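# Insert the pale stick to lock the wooden burr puzzle

## Task

Push the pale stick through the square opening of the wooden puzzle until equal lengths protrude on each side and all six bars are interlocked. The puzzle must end up supported by the table surface, or by a flat item lying on the table, and must not touch anything attached to the table. Then open the grippers and withdraw the arms. If the assembly holds together only because the robot is gripping it, the goal is not met.

## Robot and tools

Robot: two arms, left_arm and right_arm, each ending in a parallel gripper. The names do not tell you which side of a camera image an arm appears on. The fingers extend along the gripper's own +z axis and close along its y axis. The reported hand point sits between the finger pads, just under 1 cm behind the tips.

World frame (used in every result): origin on the table top midway between the arms, +z up, +x out across the table, and left_arm on the +y side. Each state line reports, for left_arm and then right_arm, end_effector_position in metres and end_effector_quat_wxyz. The reported position can be somewhat off, more so when an arm reaches far.

Command row: every moving command uses one flat list of 14 numbers, each within [-1, 1], covering both arms even if only one moves. Order: dx, dy, dz, rx, ry, rz, opening for left_arm, then the same seven for right_arm. The first six of each arm are an offset, not a pose: a target expressed in that gripper's own axes, relative to the gripper pose shown in the most recent result that includes it (before any such result in the scene, and for the second and later calls within one reply, relative to where the arm actually is when the action begins). A value of 1.0 equals 0.6 m for translation or 180 degrees for rotation; rx, ry, rz form a single rotation vector. Opening is absolute, not an offset: +1 is fully open (0.087 m), -1 closed. Zero offsets are not a pause; they pull the arm back to its reference pose. To keep an arm still, send the offset back to its desired pose in the first call of a reply and zeros in later calls, always with the opening it should keep.

execute_actions: argument actions, a list holding at most one item, or empty. An empty list only reports the state. An item with rows (1 to 15 rows of 14 numbers) and optional steps (at most 15, default 15, each step 1/30 s) applies one row per step, repeating the final row if rows run out. Every row is measured from the same reference pose, not from the row before. An item with only steps (up to 300) is a wait counted from the previous result, including your reply time. Optional pictures (true/false) controls whether camera images are returned. A rejected call sends nothing.

move: target is one 14-number row as above; speed is optional, 0.002 to 0.5 m/s (default 0.25), with turning capped at twice that value in rad/s. Each gripper follows a straight path toward its target, all paths finishing together, lasting 0.5 to 10 s; longer paths are cut off at 10 s. Openings are sent at the start. Paths ignore obstacles and the other arm, grippers lag and may overshoot speed, especially with an extended arm. Faster contact hits harder; aiming deeper past a contact presses harder. The result adds a move: line with the outcome (done, off_target, moving, held, fault) and active limits (paced means the pose was clipped; held means a safety check blocked steps, after which the arm may jump faster), plus each gripper's remaining distance to its target.

wait: seconds, 0 to 10; lets the scene run without new commands.

zoom_image: camera (cam_high, cam_low, cam_left_wrist, cam_right_wrist) and region [x0, y0, x1, y1] in pixels of that camera's 896x504 image, top-left origin, no bigger than 504 by 504.

finished_scene: scene, the number of the current scene. Ends it permanently and reports success; call it only once the stick is seated and the arms are clear.

Controller behaviour: each step, the commanded pose is limited to within 70 mm and 16 degrees of the measured pose, then reached by damped inverse kinematics, position before orientation. Large moves therefore need several actions; after an action an arm continues only to its last clipped pose. Check the reported pose and send the remainder. Joint friction may leave the hand up to about 31 mm short, and tiny commands may not move it at all. A "pose unreachable" line or HELD marks steps where a clearance check altered or blocked the command. A "Hand target" line shows where the controller is currently driving each gripper. Joint limits (rad, base to gripper): waist -2.618 to 3.054, shoulder 0.000 to 3.142, elbow 0.000 to 3.142, wrist pitch -1.571 to 1.571, wrist yaw -1.571 to 1.571, wrist roll -2.094 to 2.094.

Gripping: grip_measured is the measured finger opening on the command scale; readings may be off by about 1 mm. To hold something, command roughly 0.02 below grip_measured for a firm grip, less for a lighter one. Pads manage about 20 N; snapping shut quickly can squeeze harder or even spring open. Occasionally an outside disturbance tugs a held part or nudges a loose one, so grip securely.

Cameras: cam_high and cam_low are fixed; the two wrist cameras ride on the hands. Calibration data (K, distortion, T_world_to_cam) is supplied and may be slightly off.

Avoid: knocking or placing anything off the table (fails the task), dropping or slamming parts, shoving hard, and letting the arms collide or press on each other, which can end the scene. Watch for MOTOR HOT warnings: holding loads heats motors; at 90 °C an arm is stopped for 10 s, and at 100 °C it goes limp and falls. FAULT lines report such stops. Move smoothly and do not keep heavy loads held longer than needed.

Each tool is called after "Request:" by a JSON object that holds its "method" and its "body", one argument or row to a line.

## Session

I'll start by looking at the scene.

Request:
{"method": "execute_actions", "body": {
  "actions": []
}}

Scene clock: 0.00 s of 7800.00 s.
left_arm: end_effector_position=(+0.4952, -0.0840, +0.3186) grip_measured=+1.000 end_effector_quat_wxyz=(+0.716, +0.110, +0.664, -0.187) | right_arm: end_effector_position=(+0.3120, -0.6092, +0.2530) grip_measured=+0.980 end_effector_quat_wxyz=(+0.293, -0.276, +0.737, -0.544)
Joint positions: left_arm=[-0.875  1.937  1.602  0.437 -0.379 -0.053  0.087] | right_arm=[-0.512  1.413  0.948  0.222  0.142 -1.4    0.087]
Joint velocities: left_arm=[-0.007 -0.002 -0.007  0.037  0.066 -0.051  0.   ] | right_arm=[-0.007  0.007 -0.007 -0.037  0.007 -0.037 -0.002]
Joint torques (N m, as the arm reports them, + toward a larger angle): no reading
Hand target (left_arm): +0.495, -0.084, +0.319; +0.716, +0.110, +0.664, -0.187
Hand target (right_arm): +0.312, -0.609, +0.253; +0.293, -0.276, +0.737, -0.544

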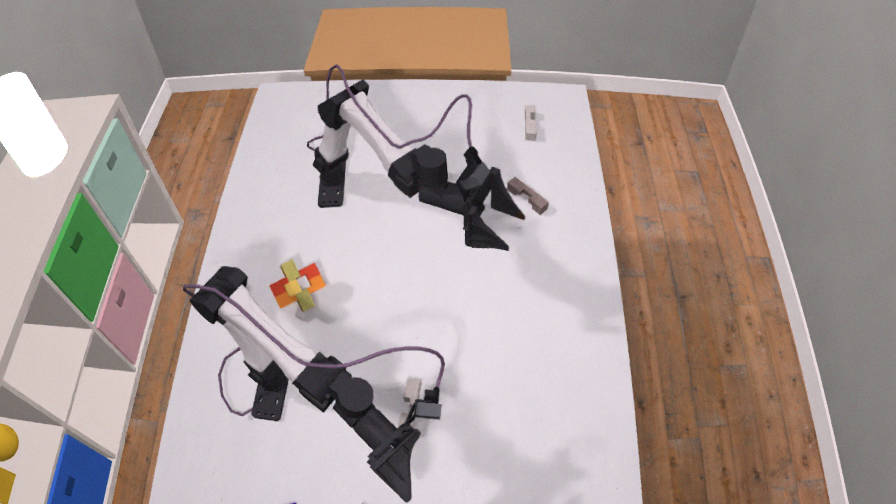

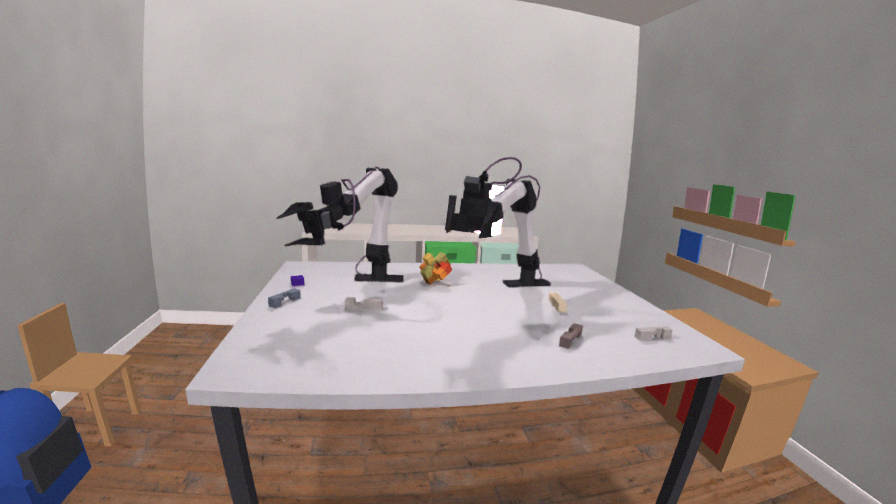

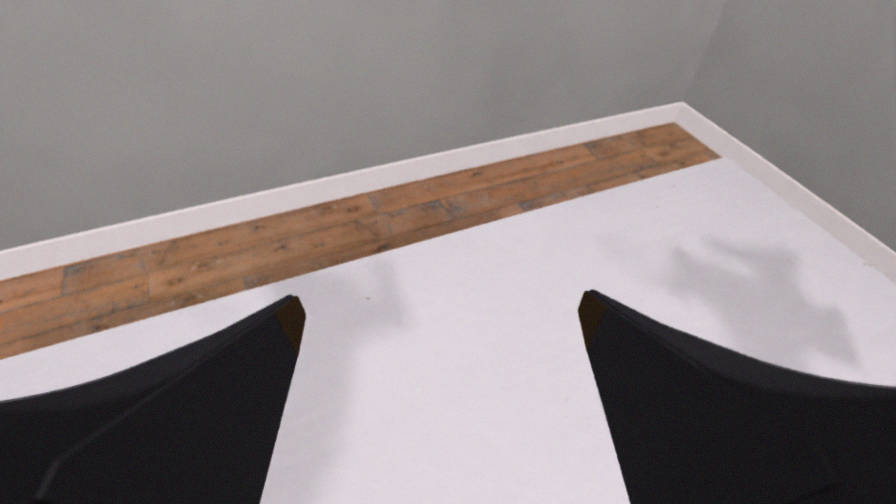

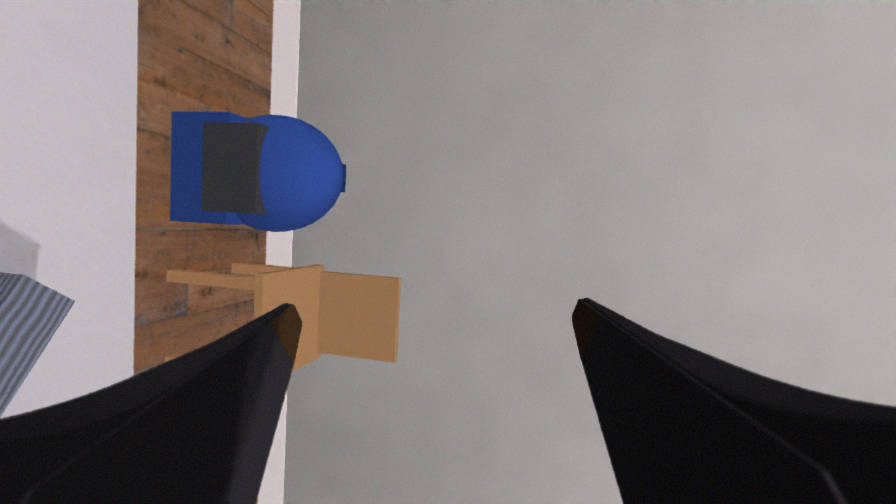

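Request:
{"method": "zoom_image", "body": {
  "camera": "cam_high",
  "region": [230, 230, 370, 330]
}}

Request:
{"method": "zoom_image", "body": {
  "camera": "cam_low",
  "region": [380, 230, 500, 310]
}}

Request:
{"method": "zoom_image", "body": {
  "camera": "cam_low",
  "region": [500, 260, 720, 380]
}}

Request:
{"method": "zoom_image", "body": {
  "camera": "cam_low",
  "region": [230, 250, 420, 340]
}}

Region (230, 230, 370, 330) of cam_high's 896x504 image, scaled by 3.600, with more detail than that image has; it fills the top 360 rows of this view, and the rest is white.

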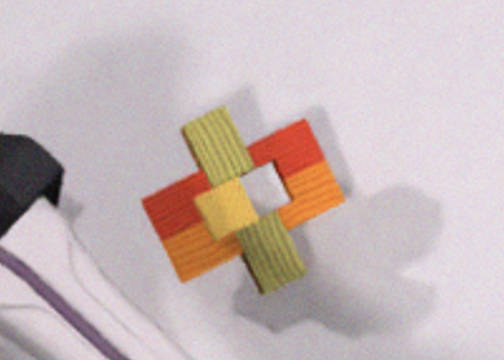

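Region (380, 230, 500, 310) of cam_low's 896x504 image, scaled by 4.200, with more detail than that image has.

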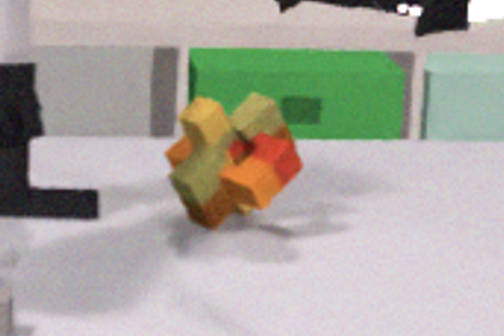

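Region (500, 260, 720, 380) of cam_low's 896x504 image, scaled by 2.291, with more detail than that image has; it fills the top 275 rows of this view, and the rest is white.

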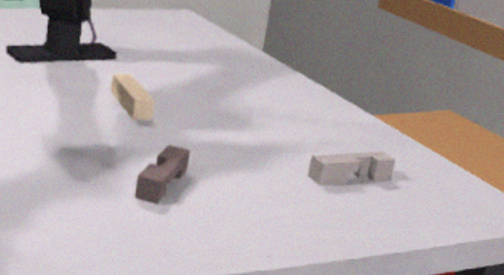

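Region (230, 250, 420, 340) of cam_low's 896x504 image, scaled by 2.653, with more detail than that image has; it fills the top 239 rows of this view, and the rest is white.

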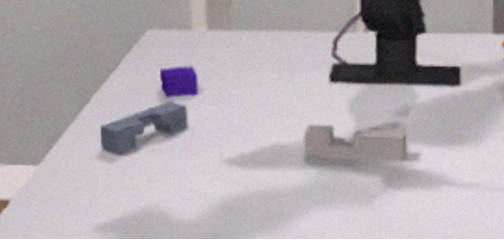

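Request:
{"method": "move", "body": {
  "target": [0.1459,0.513,-0.5995,-0.1345,0.5149,-0.0791,1, 0,0,0,0,0,0,1],
  "speed": 0.3
}}

Scene clock: 123.40 s of 7800.00 s.
left_arm: end_effector_position=(+0.2979, +0.3250, +0.1718) grip_measured=+1.000 end_effector_quat_wxyz=(+0.011, -0.012, +1.000, -0.000) | right_arm: end_effector_position=(+0.3120, -0.6092, +0.2530) grip_measured=+0.980 end_effector_quat_wxyz=(+0.293, -0.276, +0.737, -0.544)
Joint positions: left_arm=[-0.015  1.721  1.671 -1.499  0.002  0.036  0.087] | right_arm=[-0.512  1.413  0.948  0.222  0.142 -1.4    0.087]
Joint velocities: left_arm=[ 0.002 -0.007  0.012 -0.051 -0.007 -0.037  0.   ] | right_arm=[-0.002  0.007  0.002 -0.051  0.022  0.007  0.002]
Joint torques (N m, as the arm reports them, + toward a larger angle): left_arm=[-0.09 -7.58  8.48  0.25  0.08  0.1 ] | right_arm=[-0.04 -5.94  6.72  2.52 -0.01  0.11]
Hand target (left_arm): +0.297, +0.328, +0.174; +0.004, -0.009, +1.000, +0.005
Hand target (right_arm): +0.312, -0.609, +0.253; +0.293, -0.276, +0.737, -0.544
Off the commanded pose (left_arm): 0.006 m, 2 deg.
Off the commanded pose (right_arm): 0.000 m, 0 deg.
After step 90, 117.00 s passed at rest.
move: done
camera_calibration (this result's frames):
cam_left_wrist: T_world_to_cam=[[0.0279858, -0.999526, 0.0128628, 0.314502], [-0.654608, -0.00860058, 0.75592, 0.0862393], [-0.755451, -0.0295751, -0.654538, 0.485606], [0, 0, 0, 1]] pos_world=[0.414503, 0.329457, 0.248612]

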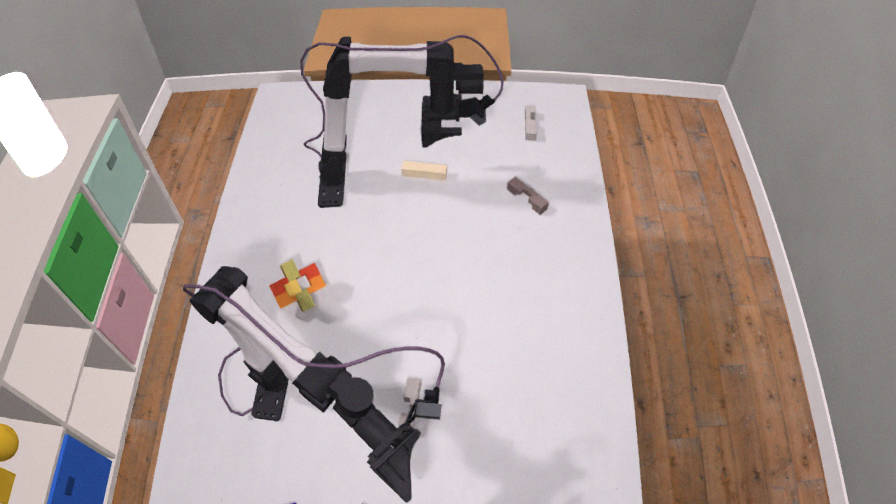

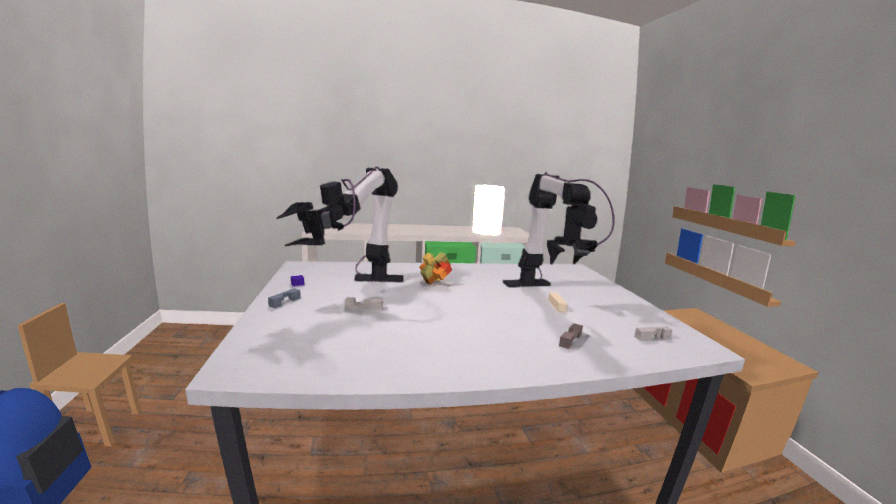

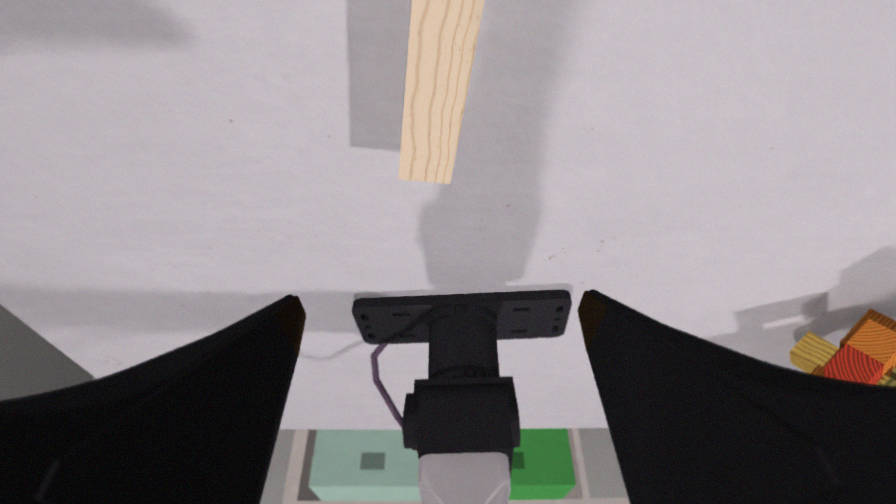

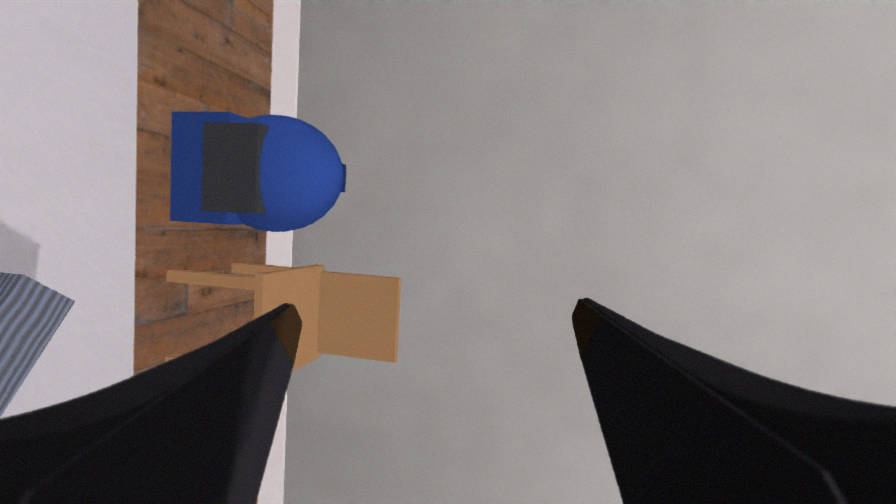

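Request:
{"method": "zoom_image", "body": {
  "camera": "cam_high",
  "region": [380, 140, 470, 200]
}}

Request:
{"method": "zoom_image", "body": {
  "camera": "cam_high",
  "region": [255, 250, 345, 320]
}}

Region (380, 140, 470, 200) of cam_high's 896x504 image, scaled by 5.600, with more detail than that image has.

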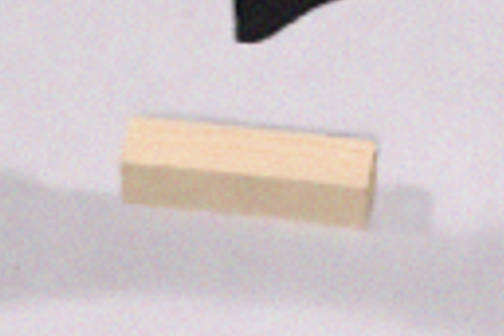

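Region (255, 250, 345, 320) of cam_high's 896x504 image, scaled by 5.600, with more detail than that image has.

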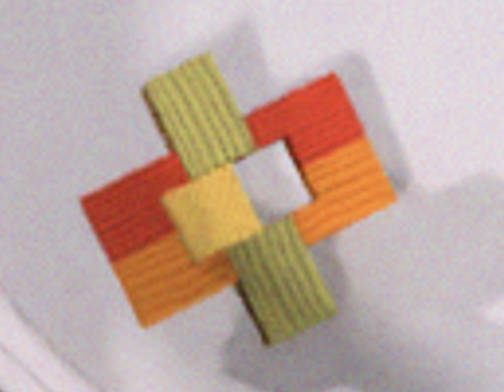

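Request:
{"method": "move", "body": {
  "target": [0.0267,0.0067,0.2442,0.0004,0.007,0.0437,1, 0,0,0,0,0,0,1],
  "speed": 0.2
}}

Scene clock: 159.20 s of 7800.00 s.
left_arm: end_effector_position=(+0.2863, +0.3297, +0.0323) grip_measured=+1.000 end_effector_quat_wxyz=(+0.004, +0.052, +0.999, -0.000) | right_arm: end_effector_position=(+0.3120, -0.6092, +0.2530) grip_measured=+0.980 end_effector_quat_wxyz=(+0.293, -0.276, +0.737, -0.544)
Joint positions: left_arm=[-0.015  1.737  1.124 -0.95   0.001  0.165  0.087] | right_arm=[-0.512  1.413  0.948  0.222  0.142 -1.4    0.087]
Joint velocities: left_arm=[-0.017 -0.002  0.017 -0.051 -0.051 -0.007  0.   ] | right_arm=[-0.017 -0.002  0.007 -0.007  0.037  0.007 -0.   ]
Joint torques (N m, as the arm reports them, + toward a larger angle): left_arm=[-0.26 -7.25  5.38  0.73  0.18  0.09] | right_arm=[-0.11 -5.89  6.8   2.48 -0.08  0.11]
Hand target (left_arm): +0.284, +0.330, +0.025; -0.001, +0.056, +0.998, -0.000
Hand target (right_arm): +0.312, -0.609, +0.253; +0.293, -0.276, +0.737, -0.544
Off the commanded pose (left_arm): 0.007 m, 1 deg.
Off the commanded pose (right_arm): 0.000 m, 0 deg.
After step 90, 31.37 s passed at rest.
move: done
camera_calibration (this result's frames):
cam_left_wrist: T_world_to_cam=[[-0.100218, -0.994896, 0.0117629, 0.356523], [-0.640929, 0.0735959, 0.764064, 0.152847], [-0.76103, 0.0690339, -0.645033, 0.354362], [0, 0, 0, 1]] pos_world=[0.403374, 0.318991, 0.107597]

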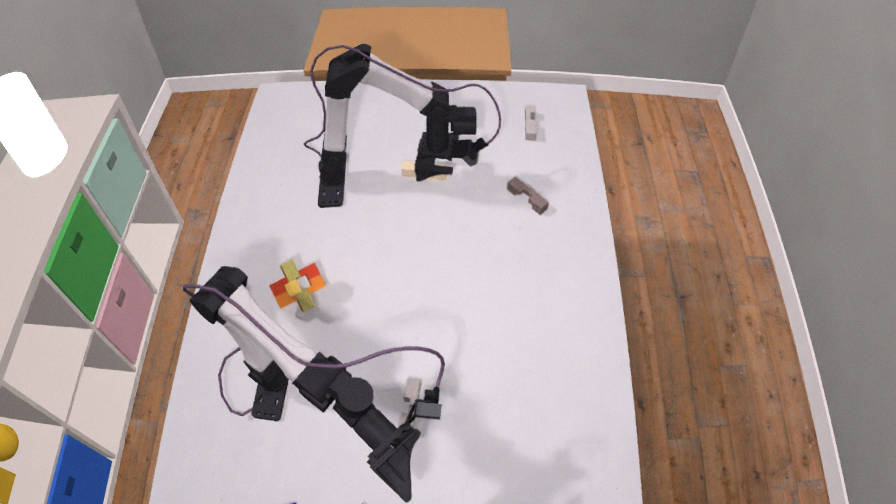

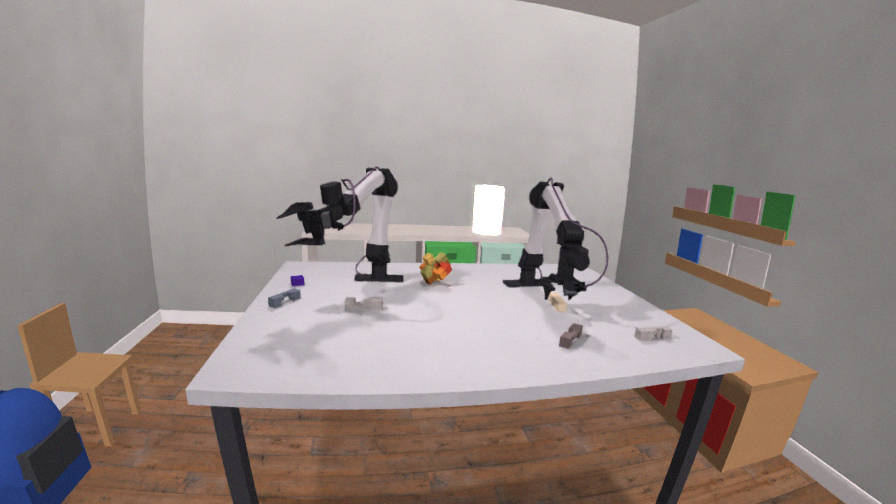

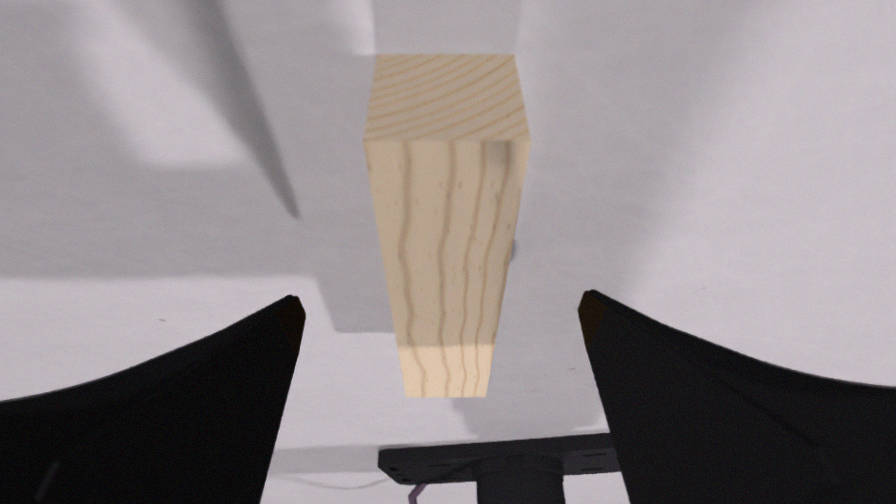

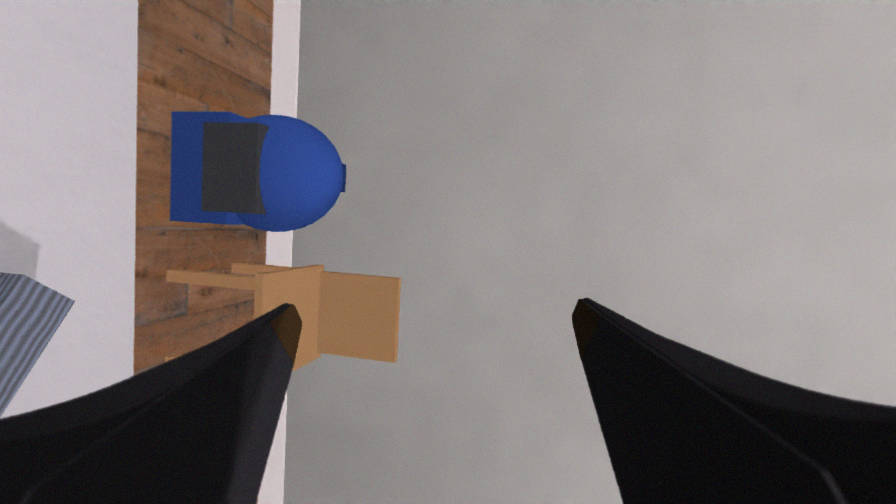

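Request:
{"method": "move", "body": {
  "target": [0.002,0,0.028,0,0,0,1, 0,0,0,0,0,0,1],
  "speed": 0.05
}}

Scene clock: 173.17 s of 7800.00 s.
left_arm: end_effector_position=(+0.2890, +0.3298, +0.0254) grip_measured=+1.000 end_effector_quat_wxyz=(+0.015, +0.052, +0.999, +0.001) | right_arm: end_effector_position=(+0.3120, -0.6092, +0.2530) grip_measured=+0.980 end_effector_quat_wxyz=(+0.293, -0.276, +0.737, -0.544)
Joint positions: left_arm=[-0.015  1.737  1.098 -0.903  0.001  0.165  0.087] | right_arm=[-0.512  1.413  0.948  0.222  0.142 -1.4    0.087]
Joint velocities: left_arm=[ 0.037 -0.022 -0.022 -0.037 -0.037  0.051  0.   ] | right_arm=[-0.002  0.012  0.002  0.051 -0.022 -0.066  0.   ]
Joint torques (N m, as the arm reports them, + toward a larger angle): left_arm=[-0.3  -6.29  5.49  0.8   0.18  0.03] | right_arm=[-0.24 -5.9   6.98  2.5  -0.05  0.1 ]
Hand target (left_arm): +0.285, +0.330, +0.016; +0.004, +0.052, +0.999, -0.000
Hand target (right_arm): +0.312, -0.609, +0.253; +0.293, -0.276, +0.737, -0.544
Off the commanded pose (left_arm): 0.011 m, 1 deg.
Off the commanded pose (right_arm): 0.000 m, 0 deg.
After step 90, 10.10 s passed at rest.
move: off_target (left_arm)
camera_calibration (this result's frames):
cam_left_wrist: T_world_to_cam=[[-0.100809, -0.99487, 0.00838731, 0.357314], [-0.656762, 0.0728762, 0.750569, 0.164992], [-0.74733, 0.0701553, -0.660739, 0.348139], [0, 0, 0, 1]] pos_world=[0.404555, 0.319034, 0.103194]

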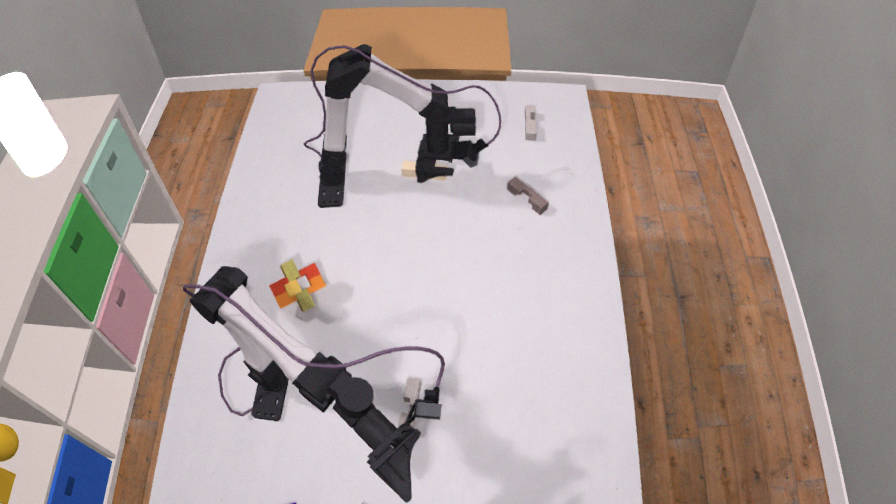

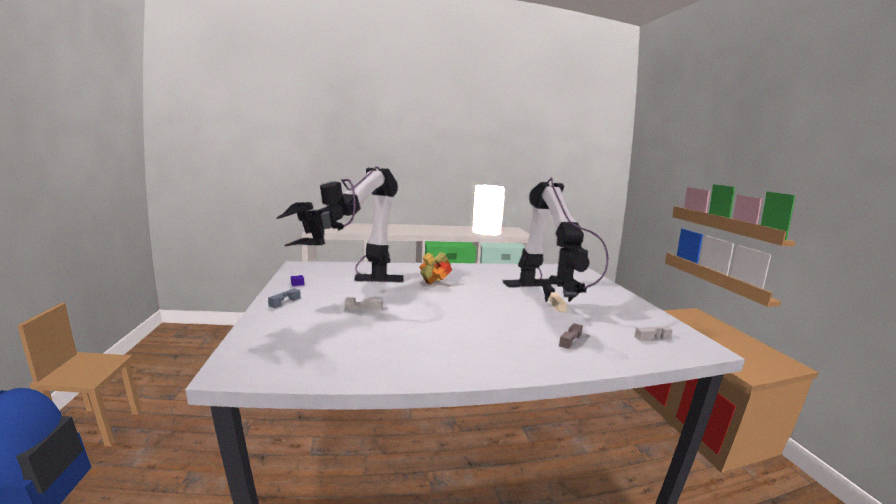

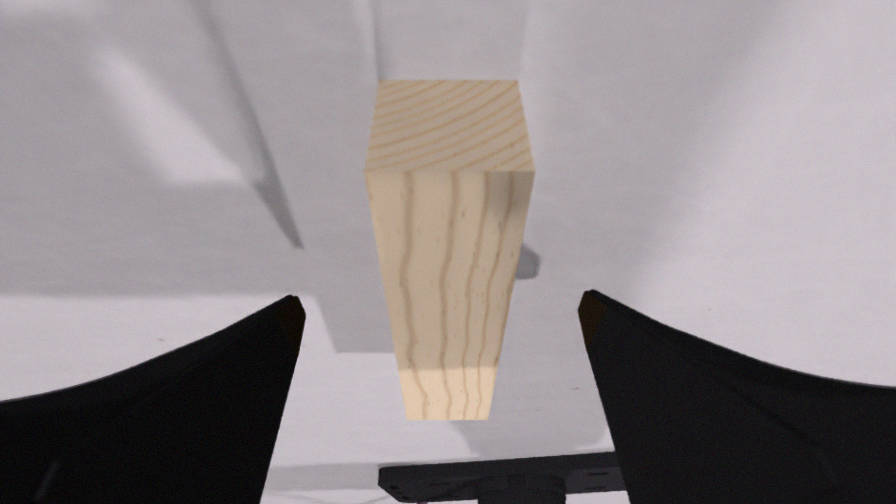

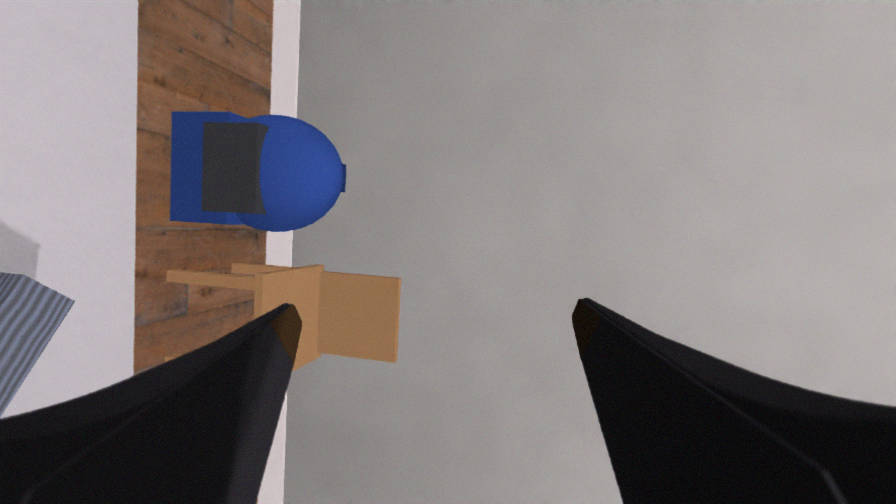

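Request:
{"method": "execute_actions", "body": {
  "actions": [
    {"rows": [[0,0,0,0,0,0,0.6,0,0,0,0,0,0,1],[0,0,0,0,0,0,0.3,0,0,0,0,0,0,1],[0,0,0,0,0,0,0.1,0,0,0,0,0,0,1],[0,0,0,0,0,0,-0.05,0,0,0,0,0,0,1],[0,0,0,0,0,0,-0.15,0,0,0,0,0,0,1],[0,0,0,0,0,0,-0.2,0,0,0,0,0,0,1],[0,0,0,0,0,0,-0.24,0,0,0,0,0,0,1],[0,0,0,0,0,0,-0.27,0,0,0,0,0,0,1],[0,0,0,0,0,0,-0.29,0,0,0,0,0,0,1],[0,0,0,0,0,0,-0.31,0,0,0,0,0,0,1],[0,0,0,0,0,0,-0.33,0,0,0,0,0,0,1],[0,0,0,0,0,0,-0.35,0,0,0,0,0,0,1]], "steps": 15}
  ],
  "pictures": false
}}

Request:
{"method": "execute_actions", "body": {
  "actions": [
    {"steps": 20}
  ]
}}

Scene clock: 182.17 s of 7800.00 s.
left_arm: end_effector_position=(+0.2894, +0.3299, +0.0254) grip_measured=-0.282 end_effector_quat_wxyz=(+0.016, +0.052, +0.999, +0.001) | right_arm: end_effector_position=(+0.3120, -0.6092, +0.2530) grip_measured=+0.980 end_effector_quat_wxyz=(+0.293, -0.276, +0.737, -0.544)
Joint positions: left_arm=[-0.015  1.737  1.098 -0.901  0.001  0.165  0.031] | right_arm=[-0.512  1.413  0.948  0.222  0.142 -1.4    0.087]
Joint velocities: left_arm=[ 0.012 -0.007 -0.002  0.007 -0.081 -0.037 -0.   ] | right_arm=[-0.012  0.007  0.002 -0.037 -0.037  0.007  0.001]
Joint torques (N m, as the arm reports them, + toward a larger angle): left_arm=[-0.37 -7.89  6.68  0.57  0.19  0.01] | right_arm=[ 0.05 -6.11  6.76  2.52 -0.04  0.18]
Hand target (left_arm): +0.289, +0.330, +0.025; +0.015, +0.052, +0.999, +0.001
Hand target (right_arm): +0.312, -0.609, +0.253; +0.293, -0.276, +0.737, -0.544
Off the commanded pose (left_arm): 0.000 m, 0 deg.
Off the commanded pose (right_arm): 0.000 m, 0 deg.
Steps of this call (steps 1 to 90: nothing new was sent; then 5.50 s passed at rest; steps 91 to 105: all 15 steps of this action). Readings (end_effector_position):
91: left_arm (+0.2894, +0.3299, +0.0254) | right_arm (+0.3120, -0.6092, +0.2530)
92: left_arm (+0.2894, +0.3299, +0.0254) | right_arm (+0.3120, -0.6092, +0.2530)
94: left_arm (+0.2894, +0.3299, +0.0254) | right_arm (+0.3120, -0.6092, +0.2530)
98: left_arm (+0.2894, +0.3299, +0.0254) | right_arm (+0.3120, -0.6092, +0.2530)
105: the state above

Scene clock: 182.83 s of 7800.00 s.
left_arm: end_effector_position=(+0.2894, +0.3299, +0.0254) grip_measured=-0.282 end_effector_quat_wxyz=(+0.016, +0.052, +0.999, +0.001) | right_arm: end_effector_position=(+0.3120, -0.6092, +0.2530) grip_measured=+0.980 end_effector_quat_wxyz=(+0.293, -0.276, +0.737, -0.544)
Joint positions: left_arm=[-0.015  1.737  1.098 -0.901  0.001  0.165  0.031] | right_arm=[-0.512  1.413  0.948  0.222  0.142 -1.4    0.087]
Joint velocities: left_arm=[ 0.002 -0.002 -0.002 -0.022  0.037  0.037  0.   ] | right_arm=[-0.002 -0.007 -0.002 -0.007  0.007  0.022  0.001]
Joint torques (N m, as the arm reports them, + toward a larger angle): left_arm=[-0.51 -7.95  6.73  0.53  0.18  0.01] | right_arm=[-0.07 -5.86  6.86  2.5  -0.05  0.12]
Hand target (left_arm): +0.289, +0.330, +0.025; +0.015, +0.052, +0.999, +0.001
Hand target (right_arm): +0.312, -0.609, +0.253; +0.293, -0.276, +0.737, -0.544
Off the commanded pose (left_arm): 0.000 m, 0 deg.
Off the commanded pose (right_arm): 0.000 m, 0 deg.
Steps of this call (steps 1 to 20: nothing new was sent). Readings (end_effector_position):
1: left_arm (+0.2894, +0.3299, +0.0254) | right_arm (+0.3120, -0.6092, +0.2530)
2: left_arm (+0.2894, +0.3299, +0.0254) | right_arm (+0.3120, -0.6092, +0.2530)
4: left_arm (+0.2894, +0.3299, +0.0254) | right_arm (+0.3120, -0.6092, +0.2530)
8: left_arm (+0.2894, +0.3299, +0.0254) | right_arm (+0.3120, -0.6092, +0.2530)
20: the state above
camera_calibration (this result's frames):
cam_left_wrist: T_world_to_cam=[[-0.100821, -0.994871, 0.0081419, 0.357386], [-0.657904, 0.072807, 0.749574, 0.165658], [-0.746323, 0.0702163, -0.66187, 0.348106], [0, 0, 0, 1]] pos_world=[0.404818, 0.31905, 0.103318]

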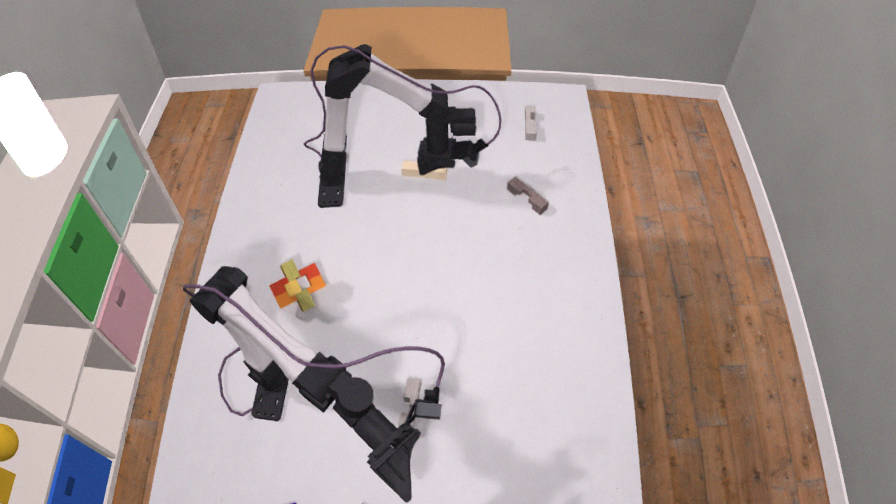

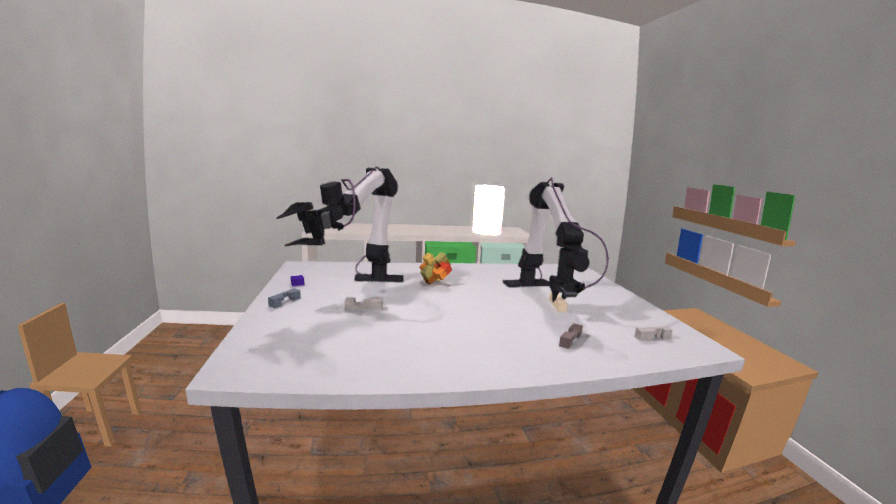

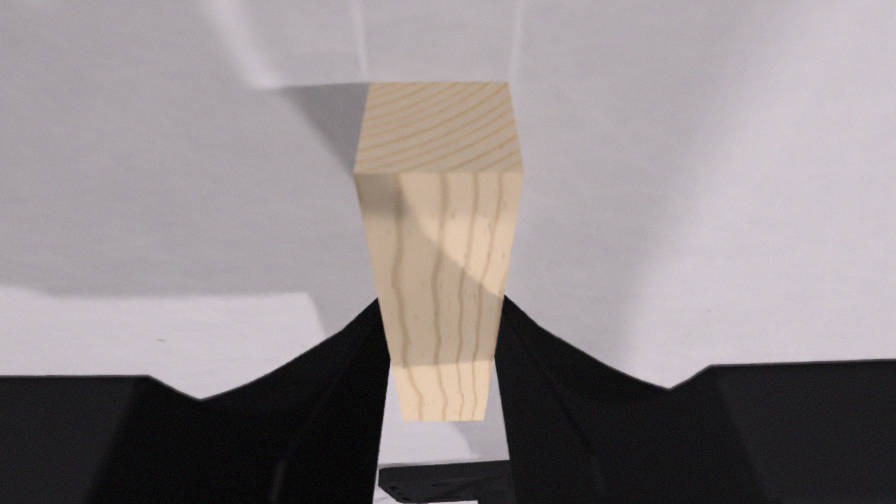

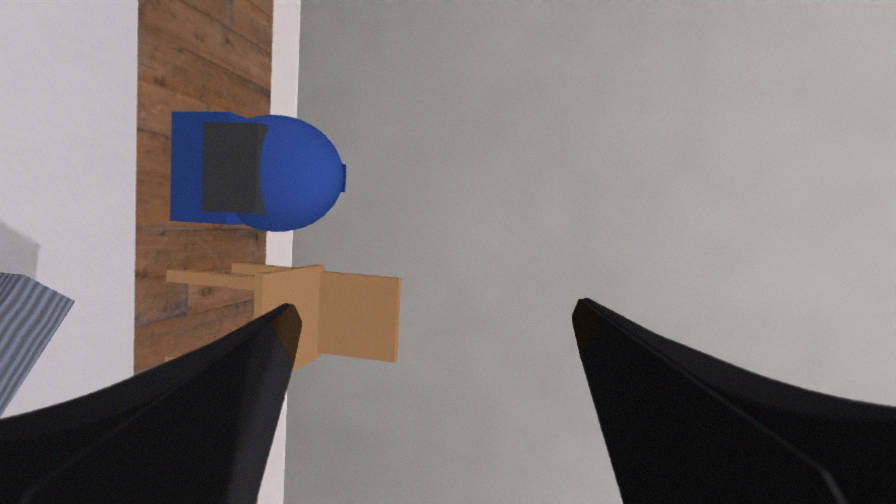

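Request:
{"method": "move", "body": {
  "target": [0,0,-0.11,0,0,0,-0.31, -0.2255,0.2863,-0.3837,-0.3933,0.1695,0.1461,1],
  "speed": 0.3
}}

Request:
{"method": "move", "body": {
  "target": [0.013,-0.6715,0.03,0,0,-0.0889,-0.31, 0,0,0,0,0,0,1],
  "speed": 0.3
}}

Scene clock: 238.40 s of 7800.00 s.
left_arm: end_effector_position=(+0.2836, +0.3274, +0.0785) grip_measured=-0.282 end_effector_quat_wxyz=(+0.003, +0.052, +0.999, -0.006) | right_arm: end_effector_position=(+0.2200, -0.3240, +0.1596) grip_measured=+0.980 end_effector_quat_wxyz=(+0.002, -0.081, +0.997, -0.007)
Joint positions: left_arm=[-0.015  1.681  1.251 -1.136  0.013  0.165  0.031] | right_arm=[ 0.031  1.673  1.564 -1.456  0.013 -0.192  0.087]
Joint velocities: left_arm=[ 0.002 -0.012 -0.007 -0.007 -0.037  0.007 -0.   ] | right_arm=[-0.032 -0.002 -0.017 -0.051 -0.007  0.066 -0.002]
Joint torques (N m, as the arm reports them, + toward a larger angle): left_arm=[-0.45 -9.27  9.85  0.24  0.13  0.04] | right_arm=[ 0.69 -5.75  6.73  0.51 -0.12  0.09]
Hand target (left_arm): +0.288, +0.329, +0.091; +0.016, +0.052, +0.999, +0.001
Hand target (right_arm): +0.220, -0.320, +0.160; -0.003, -0.081, +0.997, -0.002
Off the commanded pose (left_arm): 0.014 m, 2 deg.
Off the commanded pose (right_arm): 0.004 m, 1 deg.
After step 90, 49.60 s passed at rest.
move: off_target (left_arm); limits=paced
camera_calibration (this result's frames):
cam_left_wrist: T_world_to_cam=[[-0.100613, -0.994634, 0.0241035, 0.35256], [-0.638239, 0.0831083, 0.765339, 0.112016], [-0.763235, 0.0616191, -0.643176, 0.385244], [0, 0, 0, 1]] pos_world=[0.400997, 0.31762, 0.153552]
cam_right_wrist: T_world_to_cam=[[0.15977, -0.985909, 0.0495684, -0.368191], [-0.635412, -0.064283, 0.769493, 0.0117001], [-0.755464, -0.154438, -0.636728, 0.355751], [0, 0, 0, 1]] pos_world=[0.335018, -0.307309, 0.235765]

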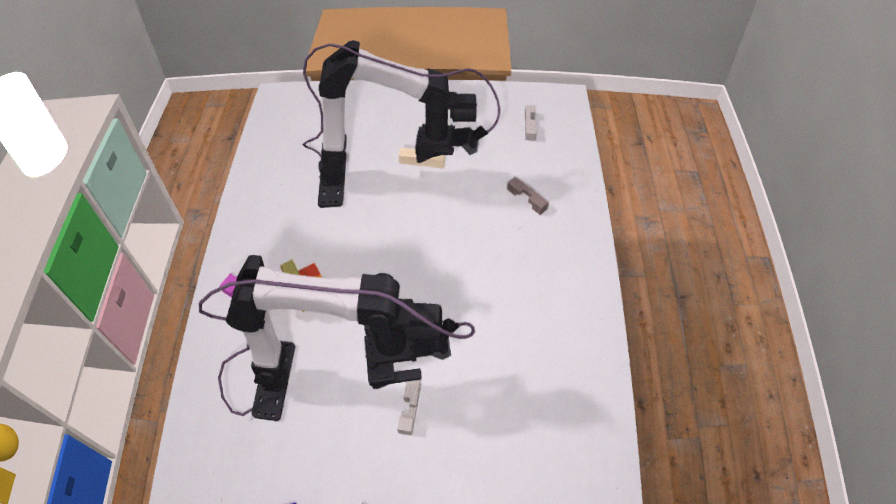

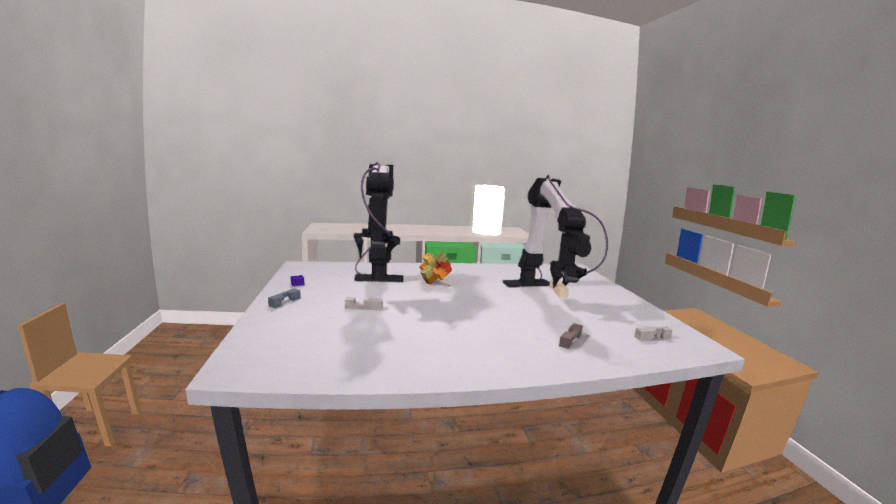

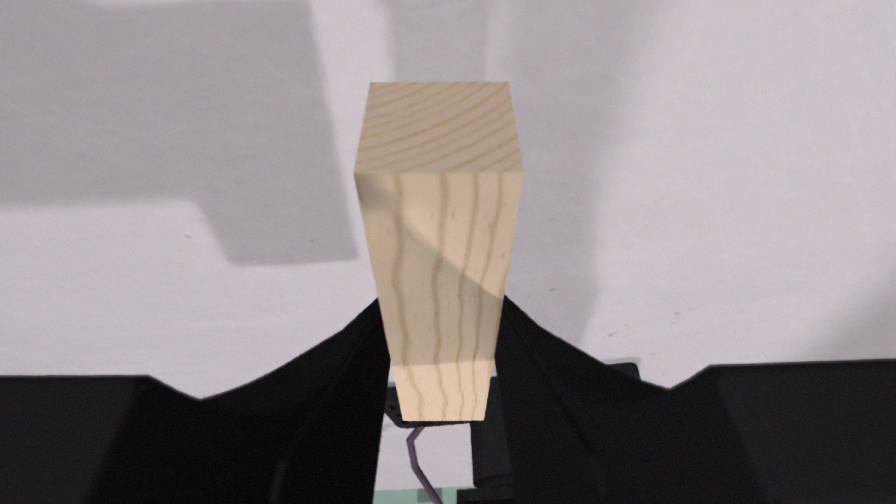

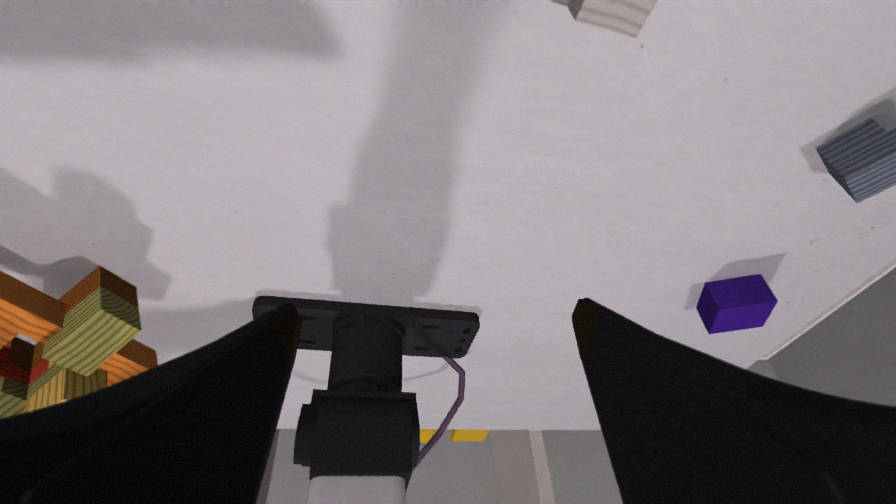

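Scene clock: 240.50 s of 7800.00 s.
left_arm: end_effector_position=(+0.2267, -0.0734, +0.0640) grip_measured=-0.282 end_effector_quat_wxyz=(-0.005, -0.080, +0.997, -0.017) | right_arm: end_effector_position=(+0.2200, -0.3240, +0.1596) grip_measured=+0.980 end_effector_quat_wxyz=(+0.002, -0.081, +0.997, -0.007)
Joint positions: left_arm=[-1.065  2.253  1.99  -1.284  0.025 -1.15   0.031] | right_arm=[ 0.031  1.673  1.564 -1.456  0.013 -0.192  0.087]
Joint velocities: left_arm=[ 0.007 -0.012 -0.017 -0.066  0.007 -0.007  0.001] | right_arm=[-0.007 -0.002  0.007 -0.051  0.022 -0.037 -0.001]
Joint torques (N m, as the arm reports them, + toward a larger angle): left_arm=[  0.31 -12.41   9.     0.22   0.14  -0.11] | right_arm=[-0.01 -6.78  5.57  0.67 -0.07  0.03]
Hand target (left_arm): +0.229, -0.073, +0.065; -0.007, -0.087, +0.996, -0.012
Hand target (right_arm): +0.220, -0.324, +0.160; +0.002, -0.081, +0.997, -0.007
Off the commanded pose (left_arm): 0.007 m, 2 deg.
Off the commanded pose (right_arm): 0.000 m, 0 deg.
move: done
camera_calibration (this result's frames):
cam_left_wrist: T_world_to_cam=[[0.16324, -0.985607, 0.0439505, -0.111894], [-0.625593, -0.0689604, 0.777096, 0.105317], [-0.76288, -0.154348, -0.627846, 0.340302], [0, 0, 0, 1]] pos_world=[0.34376, -0.0504957, 0.136734]
cam_right_wrist: T_world_to_cam=[[0.15977, -0.985909, 0.0495684, -0.368191], [-0.635412, -0.064283, 0.769493, 0.0117001], [-0.755464, -0.154438, -0.636728, 0.355751], [0, 0, 0, 1]] pos_world=[0.335018, -0.307309, 0.235765]

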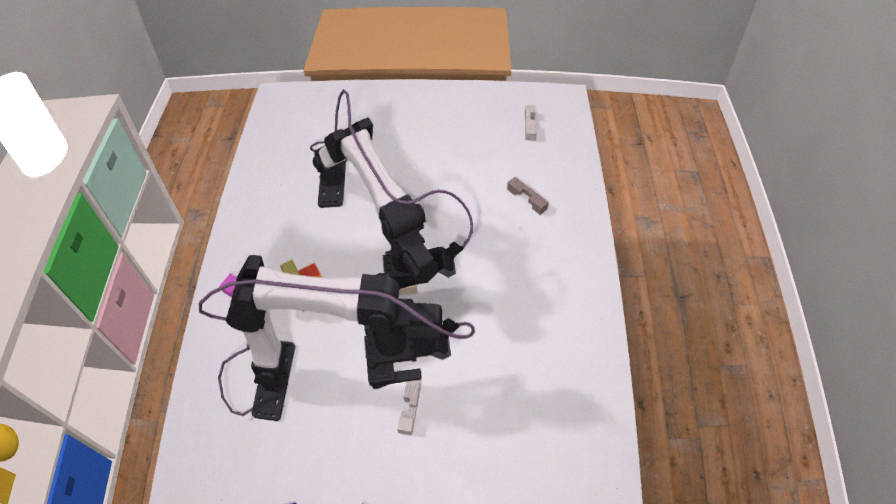

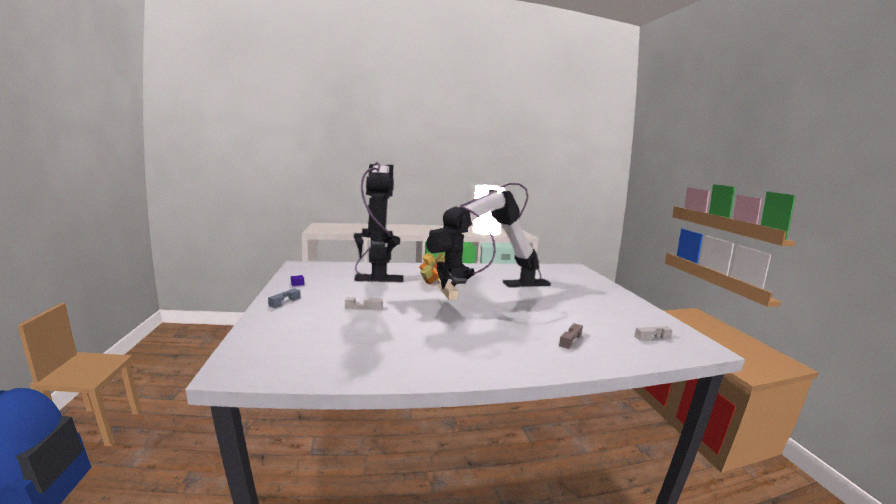

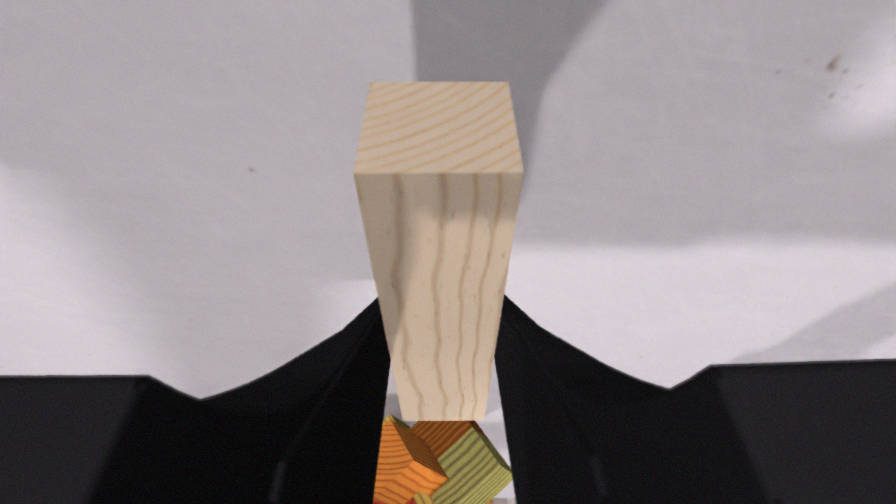

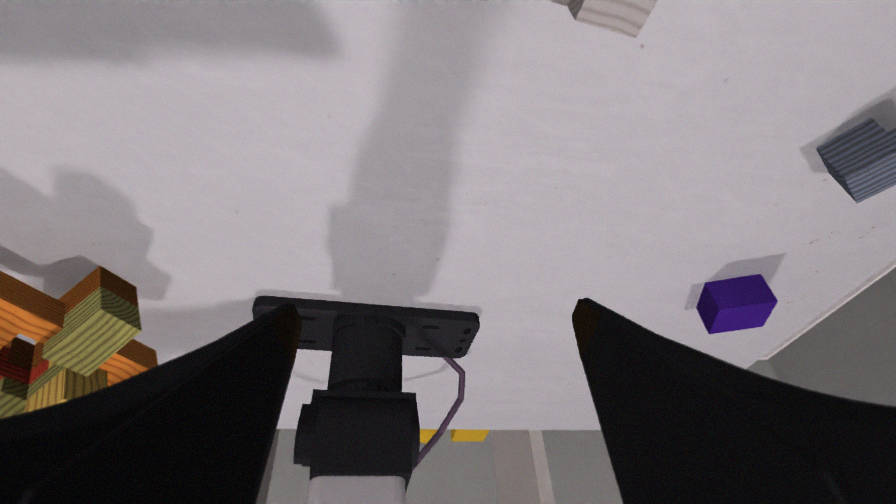

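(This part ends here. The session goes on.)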